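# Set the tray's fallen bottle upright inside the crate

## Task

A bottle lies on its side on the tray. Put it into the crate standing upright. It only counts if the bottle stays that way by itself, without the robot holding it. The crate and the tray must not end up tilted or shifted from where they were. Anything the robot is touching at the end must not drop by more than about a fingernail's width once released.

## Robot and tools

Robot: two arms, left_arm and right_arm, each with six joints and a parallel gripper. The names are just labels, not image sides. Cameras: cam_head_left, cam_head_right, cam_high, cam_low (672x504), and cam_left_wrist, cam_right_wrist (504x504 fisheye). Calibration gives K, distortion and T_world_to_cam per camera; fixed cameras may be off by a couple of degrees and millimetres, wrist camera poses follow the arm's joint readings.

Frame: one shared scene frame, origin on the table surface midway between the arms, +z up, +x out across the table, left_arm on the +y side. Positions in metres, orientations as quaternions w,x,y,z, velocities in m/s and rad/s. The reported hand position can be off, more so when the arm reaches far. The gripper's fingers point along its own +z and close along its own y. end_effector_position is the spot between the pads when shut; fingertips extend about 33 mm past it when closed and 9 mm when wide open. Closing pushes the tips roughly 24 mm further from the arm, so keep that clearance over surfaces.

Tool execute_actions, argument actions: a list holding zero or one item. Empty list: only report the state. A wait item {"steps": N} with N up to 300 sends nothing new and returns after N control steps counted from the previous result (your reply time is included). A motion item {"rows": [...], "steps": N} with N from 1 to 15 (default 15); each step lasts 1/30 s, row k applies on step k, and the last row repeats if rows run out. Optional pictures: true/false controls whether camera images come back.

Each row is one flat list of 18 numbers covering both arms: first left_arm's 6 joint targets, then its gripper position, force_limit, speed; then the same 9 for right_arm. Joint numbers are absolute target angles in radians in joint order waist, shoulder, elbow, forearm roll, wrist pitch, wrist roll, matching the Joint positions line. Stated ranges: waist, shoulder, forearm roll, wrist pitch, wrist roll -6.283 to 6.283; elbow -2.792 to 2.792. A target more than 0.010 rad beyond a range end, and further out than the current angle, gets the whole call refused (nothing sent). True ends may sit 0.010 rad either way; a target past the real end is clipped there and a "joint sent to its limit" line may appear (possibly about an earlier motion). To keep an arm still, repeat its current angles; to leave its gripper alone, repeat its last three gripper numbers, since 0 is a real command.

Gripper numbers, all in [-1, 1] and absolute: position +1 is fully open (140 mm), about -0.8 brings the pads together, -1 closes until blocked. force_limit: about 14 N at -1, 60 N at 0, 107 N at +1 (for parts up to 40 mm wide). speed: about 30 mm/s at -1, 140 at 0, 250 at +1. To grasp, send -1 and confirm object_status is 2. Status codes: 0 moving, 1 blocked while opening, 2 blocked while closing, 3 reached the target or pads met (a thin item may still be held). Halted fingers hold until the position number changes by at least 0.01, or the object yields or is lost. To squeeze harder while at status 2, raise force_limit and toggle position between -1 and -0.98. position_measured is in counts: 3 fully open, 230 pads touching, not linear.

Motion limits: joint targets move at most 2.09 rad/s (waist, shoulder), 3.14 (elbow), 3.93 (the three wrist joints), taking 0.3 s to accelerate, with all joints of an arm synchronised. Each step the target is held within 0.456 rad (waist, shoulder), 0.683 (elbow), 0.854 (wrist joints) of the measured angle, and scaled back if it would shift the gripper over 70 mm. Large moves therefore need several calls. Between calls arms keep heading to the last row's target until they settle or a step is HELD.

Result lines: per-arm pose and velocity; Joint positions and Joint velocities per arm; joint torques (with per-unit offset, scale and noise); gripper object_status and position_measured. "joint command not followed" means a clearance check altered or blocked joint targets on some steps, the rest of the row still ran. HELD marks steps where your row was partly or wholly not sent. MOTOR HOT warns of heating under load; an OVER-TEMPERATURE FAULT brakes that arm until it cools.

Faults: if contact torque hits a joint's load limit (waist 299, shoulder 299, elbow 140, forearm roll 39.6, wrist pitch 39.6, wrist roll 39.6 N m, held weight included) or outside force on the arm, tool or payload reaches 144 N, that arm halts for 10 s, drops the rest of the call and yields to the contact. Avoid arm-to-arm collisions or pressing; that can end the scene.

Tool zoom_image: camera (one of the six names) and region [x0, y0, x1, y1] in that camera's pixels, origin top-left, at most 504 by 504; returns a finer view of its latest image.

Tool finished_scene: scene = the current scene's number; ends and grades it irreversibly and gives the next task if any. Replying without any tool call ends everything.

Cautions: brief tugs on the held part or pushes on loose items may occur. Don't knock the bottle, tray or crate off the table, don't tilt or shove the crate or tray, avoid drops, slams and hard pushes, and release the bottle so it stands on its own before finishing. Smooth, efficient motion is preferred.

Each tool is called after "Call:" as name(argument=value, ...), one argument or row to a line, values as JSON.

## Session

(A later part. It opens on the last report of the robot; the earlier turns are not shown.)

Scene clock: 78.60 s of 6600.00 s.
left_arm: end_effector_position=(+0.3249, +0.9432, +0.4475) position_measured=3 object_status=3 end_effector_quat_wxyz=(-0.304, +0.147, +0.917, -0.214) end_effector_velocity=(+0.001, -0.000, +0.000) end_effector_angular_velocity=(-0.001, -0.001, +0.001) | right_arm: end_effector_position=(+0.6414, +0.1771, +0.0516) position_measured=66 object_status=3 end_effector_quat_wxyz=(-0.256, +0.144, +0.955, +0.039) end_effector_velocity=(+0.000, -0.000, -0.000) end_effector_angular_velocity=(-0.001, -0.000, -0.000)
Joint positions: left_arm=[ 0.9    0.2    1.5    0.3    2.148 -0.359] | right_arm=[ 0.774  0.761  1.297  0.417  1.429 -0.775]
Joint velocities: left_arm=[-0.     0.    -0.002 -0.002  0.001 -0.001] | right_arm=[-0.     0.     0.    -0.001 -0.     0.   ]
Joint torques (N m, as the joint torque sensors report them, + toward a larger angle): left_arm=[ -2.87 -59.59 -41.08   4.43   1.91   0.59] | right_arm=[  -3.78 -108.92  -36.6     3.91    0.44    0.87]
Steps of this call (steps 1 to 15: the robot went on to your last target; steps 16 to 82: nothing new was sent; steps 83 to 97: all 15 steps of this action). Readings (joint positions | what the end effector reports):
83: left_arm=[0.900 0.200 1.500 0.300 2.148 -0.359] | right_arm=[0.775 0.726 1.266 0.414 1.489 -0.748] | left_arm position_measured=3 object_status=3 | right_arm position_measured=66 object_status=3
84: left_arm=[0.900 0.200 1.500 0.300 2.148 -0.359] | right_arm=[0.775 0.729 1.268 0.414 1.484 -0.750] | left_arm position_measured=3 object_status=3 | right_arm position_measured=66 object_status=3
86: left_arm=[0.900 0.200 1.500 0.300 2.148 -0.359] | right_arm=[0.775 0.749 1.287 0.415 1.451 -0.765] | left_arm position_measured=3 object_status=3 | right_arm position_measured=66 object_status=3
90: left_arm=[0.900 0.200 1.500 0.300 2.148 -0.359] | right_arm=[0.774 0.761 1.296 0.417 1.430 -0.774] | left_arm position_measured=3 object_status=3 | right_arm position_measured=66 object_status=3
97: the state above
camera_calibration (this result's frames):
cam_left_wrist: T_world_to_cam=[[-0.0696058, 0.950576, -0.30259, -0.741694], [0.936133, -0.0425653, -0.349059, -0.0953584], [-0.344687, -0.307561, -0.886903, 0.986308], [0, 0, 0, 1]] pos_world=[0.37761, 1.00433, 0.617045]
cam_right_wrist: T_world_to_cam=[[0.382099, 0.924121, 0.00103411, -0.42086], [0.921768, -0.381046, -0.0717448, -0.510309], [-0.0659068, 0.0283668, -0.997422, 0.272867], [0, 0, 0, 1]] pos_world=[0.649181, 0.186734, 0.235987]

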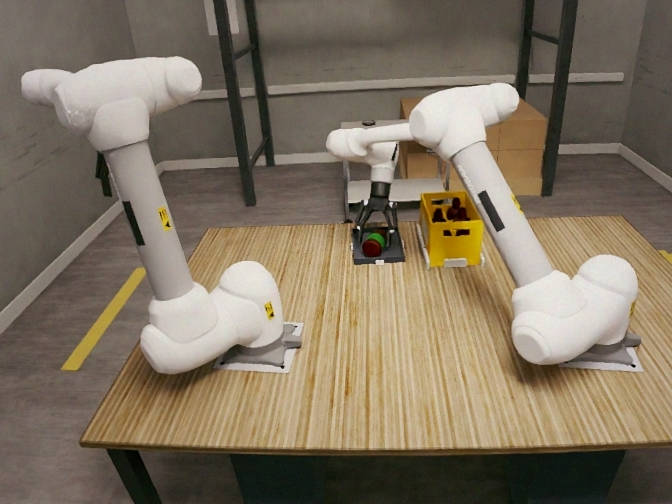

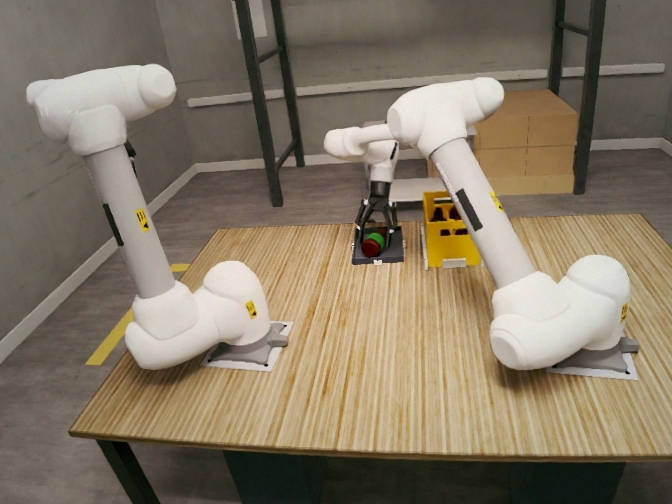

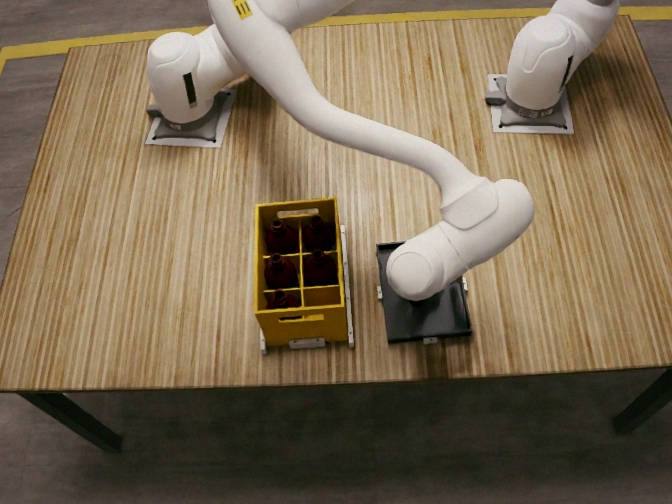

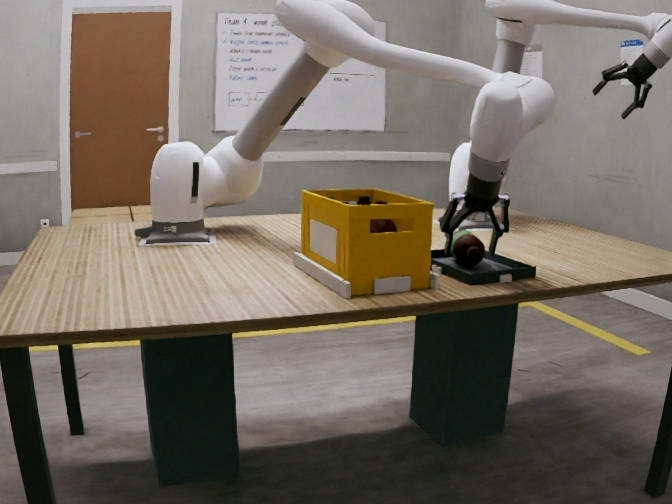

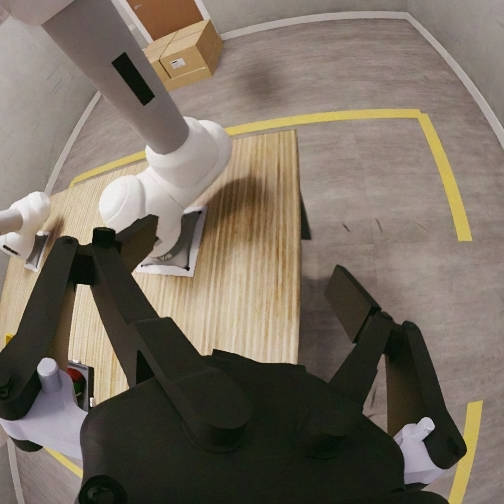

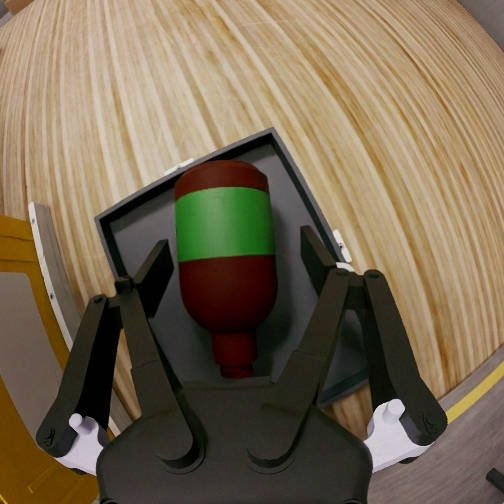

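Shift ~6 mm toward the left finger while closing.

Call:
execute_actions(
  actions=[
    {"rows":[[0.9,0.2,1.5,0.3,2.148,-0.359,1,0,0,0.767,0.7614,1.2968,0.417,1.4292,-0.7747,-1,0,-0.5]]},
  ],
  pictures=false,
)

Call:
execute_actions(
  actions=[
    {"steps":15},
  ],
  pictures=false,
)

Scene clock: 82.70 s of 6600.00 s.
left_arm: end_effector_position=(+0.3249, +0.9432, +0.4475) position_measured=3 object_status=3 end_effector_quat_wxyz=(-0.304, +0.147, +0.917, -0.214) end_effector_velocity=(-0.000, -0.000, +0.000) end_effector_angular_velocity=(+0.000, -0.000, +0.001) | right_arm: end_effector_position=(+0.6457, +0.1731, +0.0516) position_measured=122 object_status=0 end_effector_quat_wxyz=(-0.256, +0.147, +0.955, +0.040) end_effector_velocity=(-0.001, -0.000, -0.000) end_effector_angular_velocity=(-0.000, +0.001, -0.000)
Joint positions: left_arm=[ 0.9    0.2    1.5    0.3    2.148 -0.359] | right_arm=[ 0.767  0.761  1.297  0.417  1.429 -0.775]
Joint velocities: left_arm=[ 0.    -0.001  0.001 -0.001  0.    -0.   ] | right_arm=[ 0.    -0.     0.001  0.001  0.     0.   ]
Joint torques (N m, as the joint torque sensors report them, + toward a larger angle): left_arm=[ -6.11 -58.98 -41.21   4.43   1.82   0.42] | right_arm=[  -1.85 -104.47  -33.77    3.76   -0.02    0.81]
Steps of this call (steps 1 to 15: the robot went on to your last target; steps 16 to 90: nothing new was sent; then 0.60 s passed at rest; steps 91 to 105: all 15 steps of this action). Readings (joint positions | what the end effector reports):
91: left_arm=[0.900 0.200 1.500 0.300 2.148 -0.359] | right_arm=[0.774 0.761 1.297 0.417 1.429 -0.775] | left_arm position_measured=3 object_status=3 | right_arm position_measured=66 object_status=0
92: left_arm=[0.900 0.200 1.500 0.300 2.148 -0.359] | right_arm=[0.772 0.761 1.297 0.417 1.429 -0.775] | left_arm position_measured=3 object_status=3 | right_arm position_measured=67 object_status=0
94: left_arm=[0.900 0.200 1.500 0.300 2.148 -0.359] | right_arm=[0.768 0.761 1.297 0.417 1.429 -0.775] | left_arm position_measured=3 object_status=3 | right_arm position_measured=77 object_status=0
98: left_arm=[0.900 0.200 1.500 0.300 2.148 -0.359] | right_arm=[0.767 0.761 1.297 0.417 1.429 -0.775] | left_arm position_measured=3 object_status=3 | right_arm position_measured=95 object_status=0
105: the state above

Scene clock: 83.20 s of 6600.00 s.
left_arm: end_effector_position=(+0.3249, +0.9432, +0.4475) position_measured=3 object_status=3 end_effector_quat_wxyz=(-0.304, +0.147, +0.917, -0.214) end_effector_velocity=(+0.000, +0.000, -0.000) end_effector_angular_velocity=(-0.000, -0.000, -0.001) | right_arm: end_effector_position=(+0.6457, +0.1731, +0.0516) position_measured=122 object_status=2 end_effector_quat_wxyz=(-0.256, +0.147, +0.955, +0.040) end_effector_velocity=(-0.000, -0.001, -0.001) end_effector_angular_velocity=(-0.002, +0.001, +0.001)
Joint positions: left_arm=[ 0.9    0.2    1.5    0.3    2.148 -0.359] | right_arm=[ 0.767  0.761  1.297  0.417  1.429 -0.775]
Joint velocities: left_arm=[-0.     0.    -0.    -0.    -0.     0.001] | right_arm=[ 0.     0.     0.001 -0.001  0.     0.   ]
Joint torques (N m, as the joint torque sensors report them, + toward a larger angle): left_arm=[ -4.46 -59.   -40.96   4.44   1.8    0.73] | right_arm=[  -1.17 -104.65  -34.06    3.84   -0.02    0.79]
Steps of this call (steps 1 to 15: the robot went on to your last target). Readings (joint positions | what the end effector reports):
1: left_arm=[0.900 0.200 1.500 0.300 2.148 -0.359] | right_arm=[0.767 0.761 1.297 0.417 1.429 -0.775] | left_arm position_measured=3 object_status=3 | right_arm position_measured=122 object_status=0
2: left_arm=[0.900 0.200 1.500 0.300 2.148 -0.359] | right_arm=[0.767 0.761 1.297 0.417 1.429 -0.775] | left_arm position_measured=3 object_status=3 | right_arm position_measured=122 object_status=0
4: left_arm=[0.900 0.200 1.500 0.300 2.148 -0.359] | right_arm=[0.767 0.761 1.297 0.417 1.429 -0.775] | left_arm position_measured=3 object_status=3 | right_arm position_measured=122 object_status=2
8: left_arm=[0.900 0.200 1.500 0.300 2.148 -0.359] | right_arm=[0.767 0.761 1.297 0.417 1.429 -0.775] | left_arm position_measured=3 object_status=3 | right_arm position_measured=122 object_status=2
15: the state above
All arms were judged still, so your last target was given up. Only a new action makes them travel on or press farther. Fingers that are still opening or closing keep moving.

Call:
execute_actions(
  actions=[
    {"rows":[[0.9,0.2,1.5,0.3,2.148,-0.359,1,0,0,0.767,0.745,1.283,0.416,1.457,-0.762,-1,0,-0.5],[0.9,0.2,1.5,0.3,2.148,-0.359,1,0,0,0.767,0.745,1.283,0.416,1.457,-0.762,-1,0,-0.5],[0.9,0.2,1.5,0.3,2.148,-0.359,1,0,0,0.767,0.745,1.283,0.416,1.457,-0.762,-1,0,-0.5],[0.9,0.2,1.5,0.3,2.148,-0.359,1,0,0,0.767,0.6,1.17,0.41,1.70,-0.67,-1,0,-0.5]]},
  ],
  pictures=false,
)

Call:
execute_actions(
  actions=[
    {"steps":10},
  ],
  pictures=false,
)

Call:
execute_actions(
  actions=[
    {"rows":[[0.9,0.2,1.5,0.3,2.148,-0.359,1,0,0,1.145,0.35,1.55,0,2.289,1.5708,-1,0,-0.5]]},
  ],
  pictures=false,
)

Call:
execute_actions(
  actions=[
    {"steps":40},
  ],
)

Scene clock: 99.83 s of 6600.00 s.
left_arm: end_effector_position=(+0.3249, +0.9432, +0.4475) position_measured=3 object_status=3 end_effector_quat_wxyz=(-0.304, +0.147, +0.917, -0.214) end_effector_velocity=(-0.000, +0.001, -0.000) end_effector_angular_velocity=(+0.001, +0.001, -0.003) | right_arm: end_effector_position=(+0.6304, +0.1608, +0.2390) position_measured=122 object_status=2 end_effector_quat_wxyz=(-0.257, +0.142, +0.955, +0.038) end_effector_velocity=(-0.067, -0.060, +0.427) end_effector_angular_velocity=(-0.010, -0.022, +0.034)
Joint positions: left_arm=[ 0.9    0.2    1.5    0.3    2.148 -0.359] | right_arm=[ 0.767  0.62   1.186  0.411  1.666 -0.683]
Joint velocities: left_arm=[-0.001  0.     0.001  0.003 -0.002  0.002] | right_arm=[ 0.    -0.324 -0.254 -0.01   0.53   0.201]
Joint torques (N m, as the joint torque sensors report them, + toward a larger angle): left_arm=[ -4.88 -60.58 -40.78   4.35   1.89   0.58] | right_arm=[ -4.61 -90.66 -36.41   4.63   0.76   0.6 ]
Steps of this call (steps 1 to 90: nothing new was sent; then 13.13 s passed at rest; steps 91 to 105: all 15 steps of this action). Readings (joint positions | what the end effector reports):
91: left_arm=[0.900 0.200 1.500 0.300 2.148 -0.359] | right_arm=[0.767 0.761 1.297 0.417 1.429 -0.775] | left_arm position_measured=3 object_status=3 | right_arm position_measured=122 object_status=2
92: left_arm=[0.900 0.200 1.500 0.300 2.148 -0.359] | right_arm=[0.767 0.759 1.295 0.416 1.434 -0.773] | left_arm position_measured=3 object_status=3 | right_arm position_measured=122 object_status=2
94: left_arm=[0.900 0.200 1.500 0.300 2.148 -0.359] | right_arm=[0.767 0.749 1.286 0.416 1.450 -0.765] | left_arm position_measured=3 object_status=3 | right_arm position_measured=122 object_status=2
98: left_arm=[0.900 0.200 1.500 0.300 2.148 -0.359] | right_arm=[0.767 0.704 1.251 0.415 1.525 -0.737] | left_arm position_measured=3 object_status=3 | right_arm position_measured=122 object_status=2
105: the state above

Scene clock: 100.17 s of 6600.00 s.
left_arm: end_effector_position=(+0.3249, +0.9432, +0.4475) position_measured=3 object_status=3 end_effector_quat_wxyz=(-0.304, +0.147, +0.917, -0.214) end_effector_velocity=(+0.000, +0.001, -0.001) end_effector_angular_velocity=(-0.002, +0.002, -0.000) | right_arm: end_effector_position=(+0.6258, +0.1564, +0.2655) position_measured=122 object_status=2 end_effector_quat_wxyz=(-0.256, +0.141, +0.956, +0.037) end_effector_velocity=(+0.000, +0.001, +0.003) end_effector_angular_velocity=(+0.003, -0.003, -0.000)
Joint positions: left_arm=[ 0.9    0.2    1.5    0.3    2.148 -0.359] | right_arm=[ 0.767  0.6    1.17   0.41   1.7   -0.67 ]
Joint velocities: left_arm=[0.    0.002 0.    0.001 0.    0.001] | right_arm=[-0.    -0.002 -0.003  0.001  0.001  0.001]
Joint torques (N m, as the joint torque sensors report them, + toward a larger angle): left_arm=[ -2.41 -60.69 -40.09   4.43   1.94   0.6 ] | right_arm=[  -3.38 -101.78  -41.48    4.83    0.87    0.83]
Steps of this call (steps 1 to 10: the robot went on to your last target). Readings (joint positions | what the end effector reports):
1: left_arm=[0.900 0.200 1.500 0.300 2.148 -0.359] | right_arm=[0.767 0.611 1.178 0.411 1.681 -0.677] | left_arm position_measured=3 object_status=3 | right_arm position_measured=122 object_status=2
2: left_arm=[0.900 0.200 1.500 0.300 2.148 -0.359] | right_arm=[0.767 0.605 1.174 0.410 1.691 -0.673] | left_arm position_measured=3 object_status=3 | right_arm position_measured=122 object_status=2
4: left_arm=[0.900 0.200 1.500 0.300 2.148 -0.359] | right_arm=[0.767 0.601 1.171 0.410 1.698 -0.671] | left_arm position_measured=3 object_status=3 | right_arm position_measured=122 object_status=2
8: left_arm=[0.900 0.200 1.500 0.300 2.148 -0.359] | right_arm=[0.767 0.600 1.170 0.410 1.700 -0.670] | left_arm position_measured=3 object_status=3 | right_arm position_measured=122 object_status=2
10: the state above

Scene clock: 100.67 s of 6600.00 s.
left_arm: end_effector_position=(+0.3249, +0.9432, +0.4475) position_measured=3 object_status=3 end_effector_quat_wxyz=(-0.304, +0.147, +0.917, -0.214) end_effector_velocity=(+0.001, +0.000, -0.000) end_effector_angular_velocity=(-0.001, -0.000, -0.001) | right_arm: end_effector_position=(+0.4488, +0.0814, +0.2996) position_measured=122 object_status=2 end_effector_quat_wxyz=(-0.251, +0.257, +0.906, -0.222) end_effector_velocity=(-0.336, -0.200, +0.113) end_effector_angular_velocity=(-1.475, -0.132, -0.429)
Joint positions: left_arm=[ 0.9    0.2    1.5    0.3    2.148 -0.359] | right_arm=[ 0.933  0.49   1.337  0.23   1.959 -0.213]
Joint velocities: left_arm=[-0.001  0.001 -0.    -0.001 -0.001  0.   ] | right_arm=[ 0.366 -0.242  0.365 -0.396  0.567  1.316]
Joint torques (N m, as the joint torque sensors report them, + toward a larger angle): left_arm=[ -2.21 -61.68 -40.92   4.39   1.71   0.53] | right_arm=[ -6.99 -90.21 -39.32   4.49   1.51   0.66]
Steps of this call (steps 1 to 15: all 15 steps of this action). Readings (joint positions | what the end effector reports):
1: left_arm=[0.900 0.200 1.500 0.300 2.148 -0.359] | right_arm=[0.767 0.600 1.170 0.410 1.700 -0.670] | left_arm position_measured=3 object_status=3 | right_arm position_measured=122 object_status=2
2: left_arm=[0.900 0.200 1.500 0.300 2.148 -0.359] | right_arm=[0.769 0.599 1.173 0.407 1.704 -0.664] | left_arm position_measured=3 object_status=3 | right_arm position_measured=122 object_status=2
4: left_arm=[0.900 0.200 1.500 0.300 2.148 -0.359] | right_arm=[0.792 0.584 1.196 0.383 1.739 -0.613] | left_arm position_measured=3 object_status=3 | right_arm position_measured=122 object_status=2
8: left_arm=[0.900 0.200 1.500 0.300 2.148 -0.359] | right_arm=[0.845 0.549 1.249 0.325 1.822 -0.484] | left_arm position_measured=3 object_status=3 | right_arm position_measured=122 object_status=2
15: the state above

Scene clock: 102.00 s of 6600.00 s.
left_arm: end_effector_position=(+0.3249, +0.9432, +0.4475) position_measured=3 object_status=3 end_effector_quat_wxyz=(-0.304, +0.147, +0.917, -0.214) end_effector_velocity=(-0.000, -0.000, -0.000) end_effector_angular_velocity=(-0.001, +0.000, -0.000) | right_arm: end_effector_position=(+0.2914, -0.0422, +0.3880) position_measured=122 object_status=2 end_effector_quat_wxyz=(+0.240, +0.760, +0.415, -0.439) end_effector_velocity=(+0.000, +0.000, +0.000) end_effector_angular_velocity=(+0.000, -0.001, +0.000)
Joint positions: left_arm=[ 0.9    0.2    1.5    0.3    2.148 -0.359] | right_arm=[1.145 0.35  1.55  0.    2.289 1.571]
Joint velocities: left_arm=[ 0.    -0.     0.001  0.    -0.     0.001] | right_arm=[ 0.     0.    -0.001 -0.001 -0.    -0.   ]
Joint torques (N m, as the joint torque sensors report them, + toward a larger angle): left_arm=[ -5.24 -60.47 -41.11   4.17   1.64   0.42] | right_arm=[ -3.21 -74.4  -37.47   3.57   2.64   0.75]
Steps of this call (steps 1 to 40: the robot went on to your last target). Readings (joint positions | what the end effector reports):
1: left_arm=[0.900 0.200 1.500 0.300 2.148 -0.359] | right_arm=[0.945 0.482 1.350 0.216 1.978 -0.168] | left_arm position_measured=3 object_status=3 | right_arm position_measured=122 object_status=2
2: left_arm=[0.900 0.200 1.500 0.300 2.148 -0.359] | right_arm=[0.958 0.474 1.362 0.203 1.997 -0.120] | left_arm position_measured=3 object_status=3 | right_arm position_measured=122 object_status=2
4: left_arm=[0.900 0.200 1.500 0.300 2.148 -0.359] | right_arm=[0.982 0.458 1.386 0.177 2.035 -0.017] | left_arm position_measured=3 object_status=3 | right_arm position_measured=122 object_status=2
8: left_arm=[0.900 0.200 1.500 0.300 2.148 -0.359] | right_arm=[1.028 0.427 1.433 0.127 2.107 0.226] | left_arm position_measured=3 object_status=3 | right_arm position_measured=122 object_status=2
40: the state above
camera_calibration (this result's frames):
cam_left_wrist: T_world_to_cam=[[-0.0696074, 0.950576, -0.302589, -0.741694], [0.936133, -0.0425635, -0.34906, -0.0953599], [-0.344687, -0.307561, -0.886903, 0.986308], [0, 0, 0, 1]] pos_world=[0.37761, 1.00433, 0.617045]
cam_right_wrist: T_world_to_cam=[[0.838376, -0.537204, 0.0923934, -0.314936], [-0.115956, -0.0101437, 0.993203, -0.342238], [-0.532615, -0.843391, -0.0707962, 0.331242], [0, 0, 0, 1]] pos_world=[0.400775, 0.10671, 0.392461]

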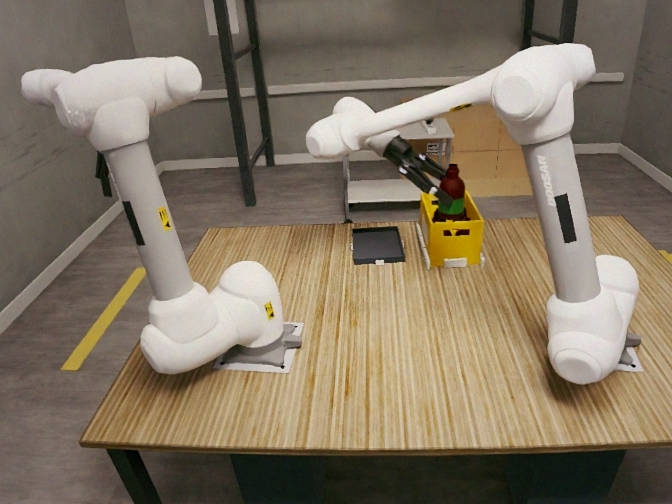

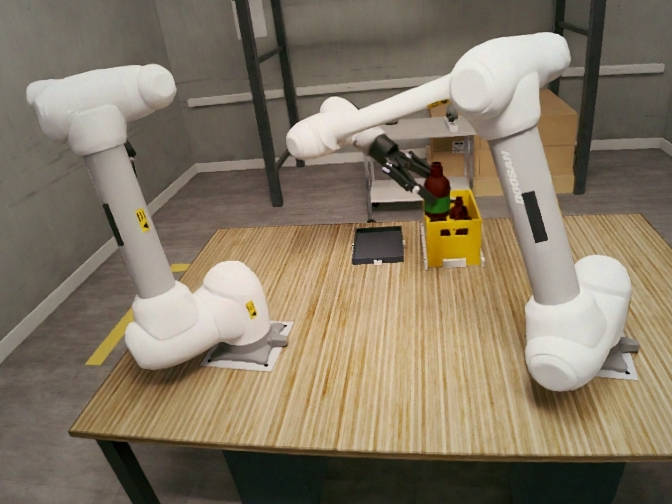

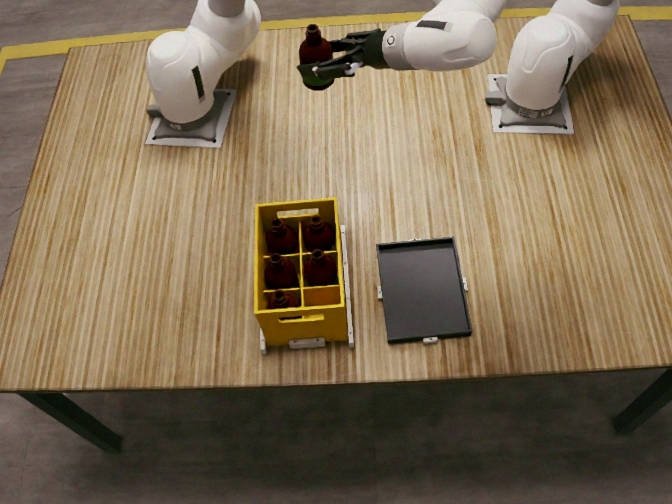

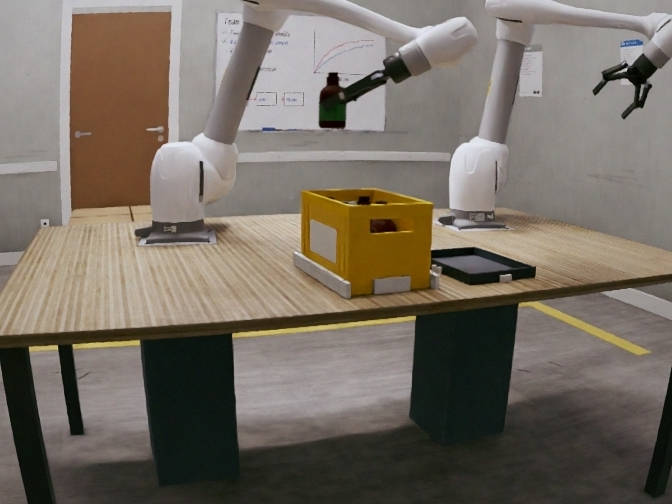

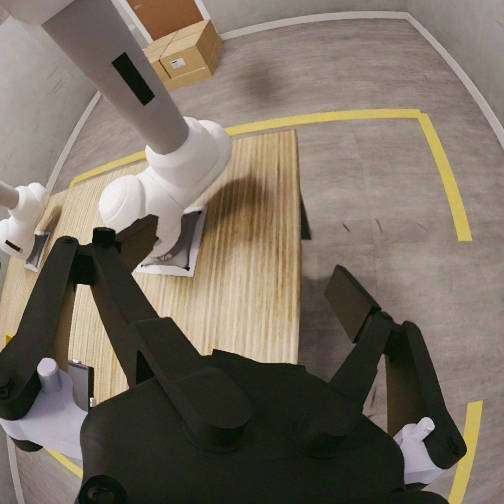

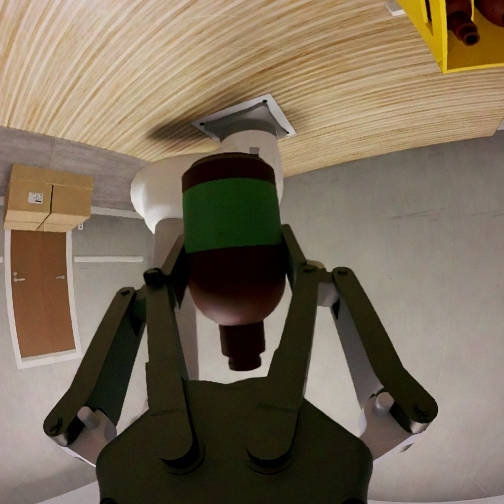

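Call:
execute_actions(
  actions=[
    {"rows":[[0.9,0.2,1.5,0.3,2.148,-0.359,1,0,0,1.145,0.6203,1.7501,0,1.8184,1.5708,-1,0,-0.5]]},
  ],
  pictures=false,
)

Call:
execute_actions(
  actions=[
    {"steps":20},
  ],
)

Call:
zoom_image(
  camera="cam_head_left",
  region=[340,200,540,350],
)

Scene clock: 108.30 s of 6600.00 s.
left_arm: end_effector_position=(+0.3249, +0.9432, +0.4475) position_measured=3 object_status=3 end_effector_quat_wxyz=(-0.304, +0.147, +0.917, -0.214) end_effector_velocity=(+0.000, -0.000, +0.000) end_effector_angular_velocity=(+0.001, -0.001, -0.000) | right_arm: end_effector_position=(+0.3017, -0.0262, +0.1793) position_measured=122 object_status=2 end_effector_quat_wxyz=(+0.240, +0.760, +0.415, -0.439) end_effector_velocity=(-0.014, -0.022, -0.466) end_effector_angular_velocity=(-0.004, +0.001, +0.001)
Joint positions: left_arm=[ 0.9    0.2    1.5    0.3    2.148 -0.359] | right_arm=[ 1.145  0.536  1.688 -0.     1.964  1.571]
Joint velocities: left_arm=[-0.    -0.001 -0.    -0.    -0.001 -0.   ] | right_arm=[ 0.     0.429  0.317 -0.001 -0.742  0.   ]
Joint torques (N m, as the joint torque sensors report them, + toward a larger angle): left_arm=[ -4.98 -61.31 -41.57   4.63   1.7    0.55] | right_arm=[ -3.58 -82.91 -31.7    2.92   2.98   0.84]
Steps of this call (steps 1 to 15: the robot went on to your last target; steps 16 to 90: nothing new was sent; then 2.80 s passed at rest; steps 91 to 105: all 15 steps of this action). Readings (joint positions | what the end effector reports):
91: left_arm=[0.900 0.200 1.500 0.300 2.148 -0.359] | right_arm=[1.145 0.350 1.550 -0.000 2.289 1.571] | left_arm position_measured=3 object_status=3 | right_arm position_measured=122 object_status=2
92: left_arm=[0.900 0.200 1.500 0.300 2.148 -0.359] | right_arm=[1.145 0.352 1.552 -0.000 2.284 1.571] | left_arm position_measured=3 object_status=3 | right_arm position_measured=122 object_status=2
94: left_arm=[0.900 0.200 1.500 0.300 2.148 -0.359] | right_arm=[1.145 0.378 1.572 -0.000 2.238 1.571] | left_arm position_measured=3 object_status=3 | right_arm position_measured=122 object_status=2
98: left_arm=[0.900 0.200 1.500 0.300 2.148 -0.359] | right_arm=[1.145 0.436 1.614 -0.000 2.138 1.571] | left_arm position_measured=3 object_status=3 | right_arm position_measured=122 object_status=2
105: the state above

Scene clock: 108.97 s of 6600.00 s.
left_arm: end_effector_position=(+0.3249, +0.9432, +0.4475) position_measured=3 object_status=3 end_effector_quat_wxyz=(-0.304, +0.147, +0.917, -0.214) end_effector_velocity=(-0.001, -0.000, -0.001) end_effector_angular_velocity=(-0.001, +0.001, -0.000) | right_arm: end_effector_position=(+0.2960, -0.0350, +0.0899) position_measured=122 object_status=2 end_effector_quat_wxyz=(+0.240, +0.760, +0.415, -0.439) end_effector_velocity=(+0.000, +0.001, -0.000) end_effector_angular_velocity=(+0.001, -0.000, -0.000)
Joint positions: left_arm=[ 0.9    0.2    1.5    0.3    2.148 -0.359] | right_arm=[1.145 0.62  1.75  0.    1.818 1.571]
Joint velocities: left_arm=[ 0.001 -0.     0.002  0.    -0.     0.001] | right_arm=[-0.     0.001 -0.001  0.001  0.    -0.   ]
Joint torques (N m, as the joint torque sensors report them, + toward a larger angle): left_arm=[ -4.95 -59.85 -40.11   4.3    1.9    0.79] | right_arm=[ -3.61 -88.68 -26.79   2.53   2.66   0.87]
Steps of this call (steps 1 to 20: the robot went on to your last target). Readings (joint positions | what the end effector reports):
1: left_arm=[0.900 0.200 1.500 0.300 2.148 -0.359] | right_arm=[1.145 0.551 1.699 -0.000 1.939 1.571] | left_arm position_measured=3 object_status=3 | right_arm position_measured=122 object_status=2
2: left_arm=[0.900 0.200 1.500 0.300 2.148 -0.359] | right_arm=[1.145 0.565 1.710 -0.000 1.914 1.571] | left_arm position_measured=3 object_status=3 | right_arm position_measured=122 object_status=2
4: left_arm=[0.900 0.200 1.500 0.300 2.148 -0.359] | right_arm=[1.145 0.594 1.731 -0.000 1.864 1.571] | left_arm position_measured=3 object_status=3 | right_arm position_measured=122 object_status=2
8: left_arm=[0.900 0.200 1.500 0.300 2.148 -0.359] | right_arm=[1.145 0.619 1.749 0.000 1.821 1.571] | left_arm position_measured=3 object_status=3 | right_arm position_measured=122 object_status=2
20: the state above
camera_calibration (this result's frames):
cam_left_wrist: T_world_to_cam=[[-0.0696074, 0.950576, -0.302589, -0.741694], [0.936133, -0.0425634, -0.34906, -0.09536], [-0.344687, -0.30756, -0.886903, 0.986308], [0, 0, 0, 1]] pos_world=[0.37761, 1.00433, 0.617045]
cam_right_wrist: T_world_to_cam=[[0.838356, -0.537243, 0.0923572, -0.287368], [-0.116046, -0.010348, 0.99319, -0.0455619], [-0.532629, -0.843364, -0.0710201, 0.318608], [0, 0, 0, 1]] pos_world=[0.405329, 0.113844, 0.0944197]

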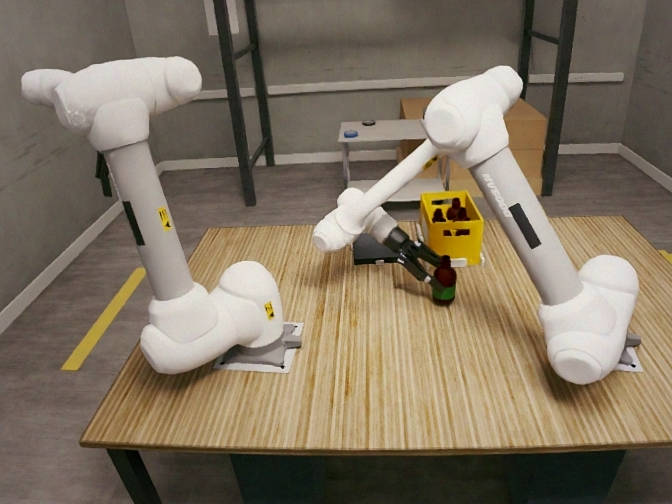

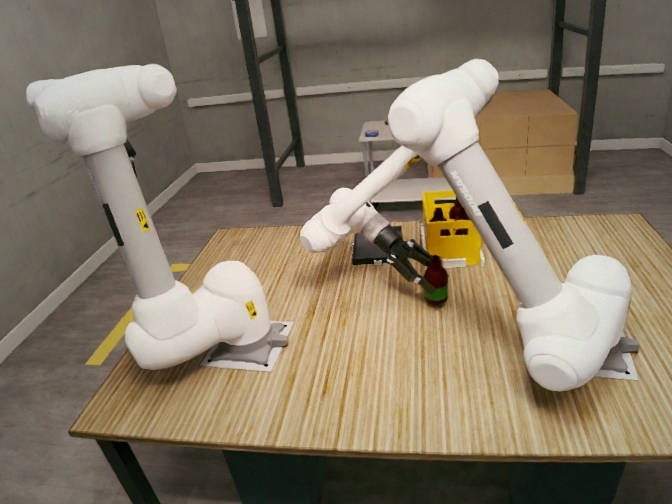

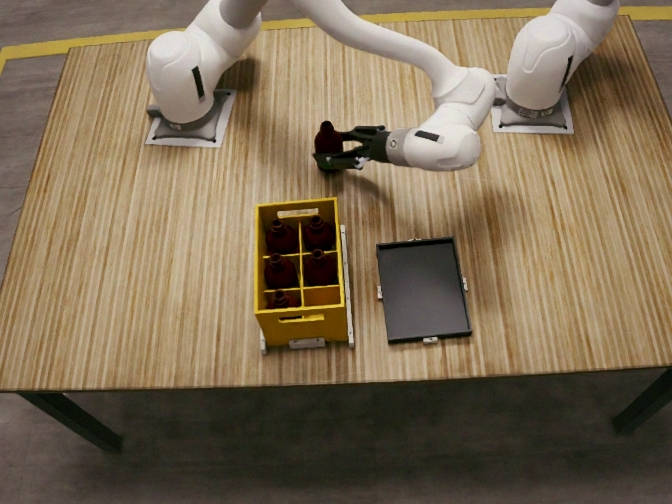

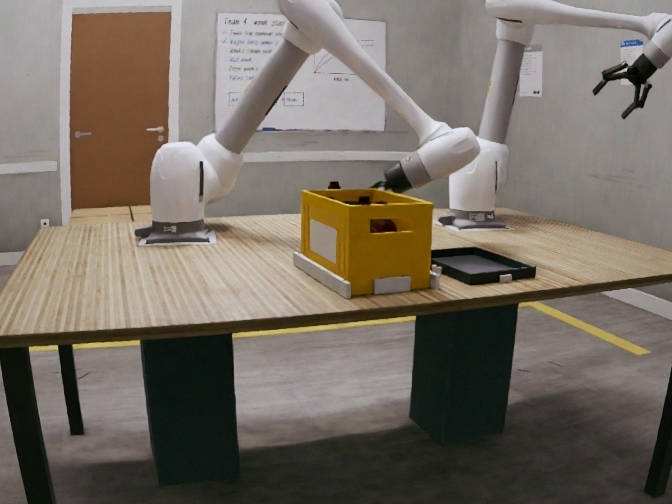

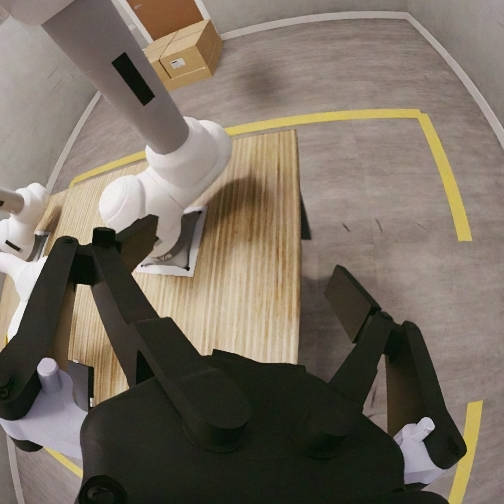

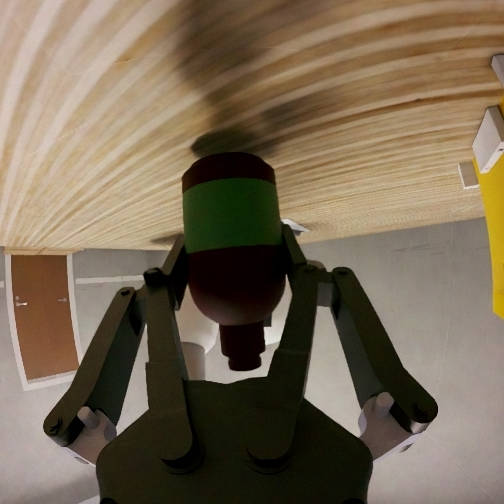

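Region (340, 200, 540, 350) of cam_head_left's 672x504 image, scaled by 2.520, with more detail than that image has; it fills the top 378 rows of this view, and the rest is white.

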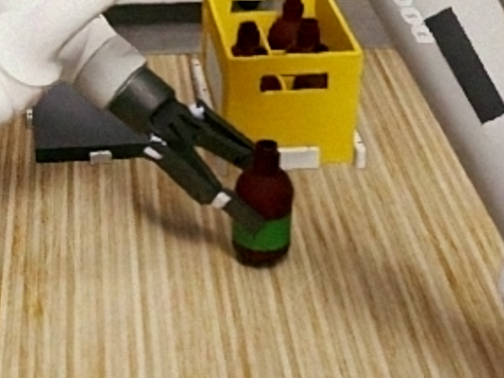

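Call:
execute_actions(
  actions=[
    {"rows":[[0.9,0.2,1.5,0.3,2.148,-0.359,1,0,0,1.145,0.6364,1.755,0,1.7974,1.5708,-1,0,-0.5]],"steps":12},
  ],
  pictures=false,
)

Call:
execute_actions(
  actions=[
    {"rows":[[0.9,0.2,1.5,0.3,2.148,-0.359,1,0,0,1.145,0.6387,1.7556,0,1.7945,1.5708,-1,0,-0.5]],"steps":8},
  ],
  pictures=false,
)

Call:
execute_actions(
  actions=[
    {"rows":[[0.9,0.2,1.5,0.3,2.148,-0.359,1,0,0,1.145,0.641,1.7562,0,1.7916,1.5708,-1,0,-0.5]],"steps":8},
  ],
  pictures=false,
)

Scene clock: 117.97 s of 6600.00 s.
left_arm: end_effector_position=(+0.3249, +0.9432, +0.4475) position_measured=3 object_status=3 end_effector_quat_wxyz=(-0.304, +0.147, +0.917, -0.214) end_effector_velocity=(-0.001, -0.000, +0.000) end_effector_angular_velocity=(-0.000, +0.002, -0.000) | right_arm: end_effector_position=(+0.2958, -0.0354, +0.0760) position_measured=122 object_status=2 end_effector_quat_wxyz=(+0.240, +0.760, +0.415, -0.439) end_effector_velocity=(+0.000, -0.001, -0.000) end_effector_angular_velocity=(-0.001, -0.001, +0.002)
Joint positions: left_arm=[ 0.9    0.2    1.5    0.3    2.148 -0.359] | right_arm=[ 1.145  0.636  1.755 -0.     1.797  1.571]
Joint velocities: left_arm=[-0.    -0.001  0.001  0.001  0.001  0.   ] | right_arm=[-0.    -0.     0.002 -0.003 -0.001 -0.   ]
Joint torques (N m, as the joint torque sensors report them, + toward a larger angle): left_arm=[ -4.7  -60.63 -40.84   4.48   1.77   0.52] | right_arm=[ -3.53 -89.33 -26.29   2.45   2.56   0.75]
Steps of this call (steps 1 to 15: the robot went on to your last target; steps 16 to 90: nothing new was sent; then 5.60 s passed at rest; steps 91 to 102: all 12 steps of this action). Readings (joint positions | what the end effector reports):
91: left_arm=[0.900 0.200 1.500 0.300 2.148 -0.359] | right_arm=[1.145 0.620 1.750 -0.000 1.818 1.571] | left_arm position_measured=3 object_status=3 | right_arm position_measured=122 object_status=2
92: left_arm=[0.900 0.200 1.500 0.300 2.148 -0.359] | right_arm=[1.145 0.623 1.751 -0.000 1.815 1.571] | left_arm position_measured=3 object_status=3 | right_arm position_measured=122 object_status=2
94: left_arm=[0.900 0.200 1.500 0.300 2.148 -0.359] | right_arm=[1.145 0.633 1.754 -0.000 1.802 1.571] | left_arm position_measured=3 object_status=3 | right_arm position_measured=122 object_status=2
98: left_arm=[0.900 0.200 1.500 0.300 2.148 -0.359] | right_arm=[1.145 0.636 1.755 -0.000 1.798 1.571] | left_arm position_measured=3 object_status=3 | right_arm position_measured=122 object_status=2
102: the state above

Scene clock: 118.23 s of 6600.00 s.
left_arm: end_effector_position=(+0.3249, +0.9432, +0.4475) position_measured=3 object_status=3 end_effector_quat_wxyz=(-0.304, +0.147, +0.917, -0.214) end_effector_velocity=(+0.000, -0.000, -0.000) end_effector_angular_velocity=(-0.002, +0.001, -0.001) | right_arm: end_effector_position=(+0.2958, -0.0355, +0.0741) position_measured=122 object_status=2 end_effector_quat_wxyz=(+0.240, +0.760, +0.415, -0.439) end_effector_velocity=(+0.001, +0.000, -0.001) end_effector_angular_velocity=(+0.001, -0.002, +0.002)
Joint positions: left_arm=[ 0.9    0.2    1.5    0.3    2.148 -0.359] | right_arm=[ 1.145  0.639  1.756 -0.     1.795  1.571]
Joint velocities: left_arm=[-0.001  0.001  0.     0.     0.001  0.001] | right_arm=[ 0.     0.    -0.001 -0.002 -0.002 -0.   ]
Joint torques (N m, as the joint torque sensors report them, + toward a larger angle): left_arm=[ -4.63 -62.1  -40.75   4.44   1.96   0.43] | right_arm=[ -3.01 -84.98 -23.36   2.43  -0.6    0.95]
Steps of this call (steps 1 to 8: all 8 steps of this action). Readings (joint positions | what the end effector reports):
1: left_arm=[0.900 0.200 1.500 0.300 2.148 -0.359] | right_arm=[1.145 0.636 1.755 -0.000 1.797 1.571] | left_arm position_measured=3 object_status=3 | right_arm position_measured=122 object_status=2
2: left_arm=[0.900 0.200 1.500 0.300 2.148 -0.359] | right_arm=[1.145 0.637 1.755 -0.000 1.797 1.571] | left_arm position_measured=3 object_status=3 | right_arm position_measured=122 object_status=2
4: left_arm=[0.900 0.200 1.500 0.300 2.148 -0.359] | right_arm=[1.145 0.638 1.756 -0.000 1.795 1.571] | left_arm position_measured=3 object_status=3 | right_arm position_measured=122 object_status=2
8: the state above

Scene clock: 118.50 s of 6600.00 s.
left_arm: end_effector_position=(+0.3249, +0.9432, +0.4475) position_measured=3 object_status=3 end_effector_quat_wxyz=(-0.304, +0.147, +0.917, -0.214) end_effector_velocity=(-0.001, +0.000, +0.000) end_effector_angular_velocity=(+0.002, +0.002, +0.001) | right_arm: end_effector_position=(+0.2957, -0.0356, +0.0724) position_measured=122 object_status=2 end_effector_quat_wxyz=(+0.240, +0.760, +0.415, -0.439) end_effector_velocity=(+0.000, +0.000, -0.003) end_effector_angular_velocity=(+0.001, -0.001, -0.000)
Joint positions: left_arm=[ 0.9    0.2    1.5    0.3    2.148 -0.359] | right_arm=[ 1.145  0.641  1.756 -0.     1.792  1.571]
Joint velocities: left_arm=[ 0.    -0.001  0.     0.002  0.    -0.001] | right_arm=[ 0.     0.003  0.001 -0.    -0.005  0.   ]
Joint torques (N m, as the joint torque sensors report them, + toward a larger angle): left_arm=[ -4.13 -61.3  -41.01   4.45   2.06   0.47] | right_arm=[ -2.04 -48.91 -11.36   3.08 -19.91   0.69]
Steps of this call (steps 1 to 8: all 8 steps of this action). Readings (joint positions | what the end effector reports):
1: left_arm=[0.900 0.200 1.500 0.300 2.148 -0.359] | right_arm=[1.145 0.639 1.756 -0.000 1.795 1.571] | left_arm position_measured=3 object_status=3 | right_arm position_measured=122 object_status=2
2: left_arm=[0.900 0.200 1.500 0.300 2.148 -0.359] | right_arm=[1.145 0.639 1.756 -0.000 1.794 1.571] | left_arm position_measured=3 object_status=3 | right_arm position_measured=122 object_status=2
4: left_arm=[0.900 0.200 1.500 0.300 2.148 -0.359] | right_arm=[1.145 0.640 1.756 -0.000 1.794 1.571] | left_arm position_measured=3 object_status=3 | right_arm position_measured=122 object_status=2
8: the state above


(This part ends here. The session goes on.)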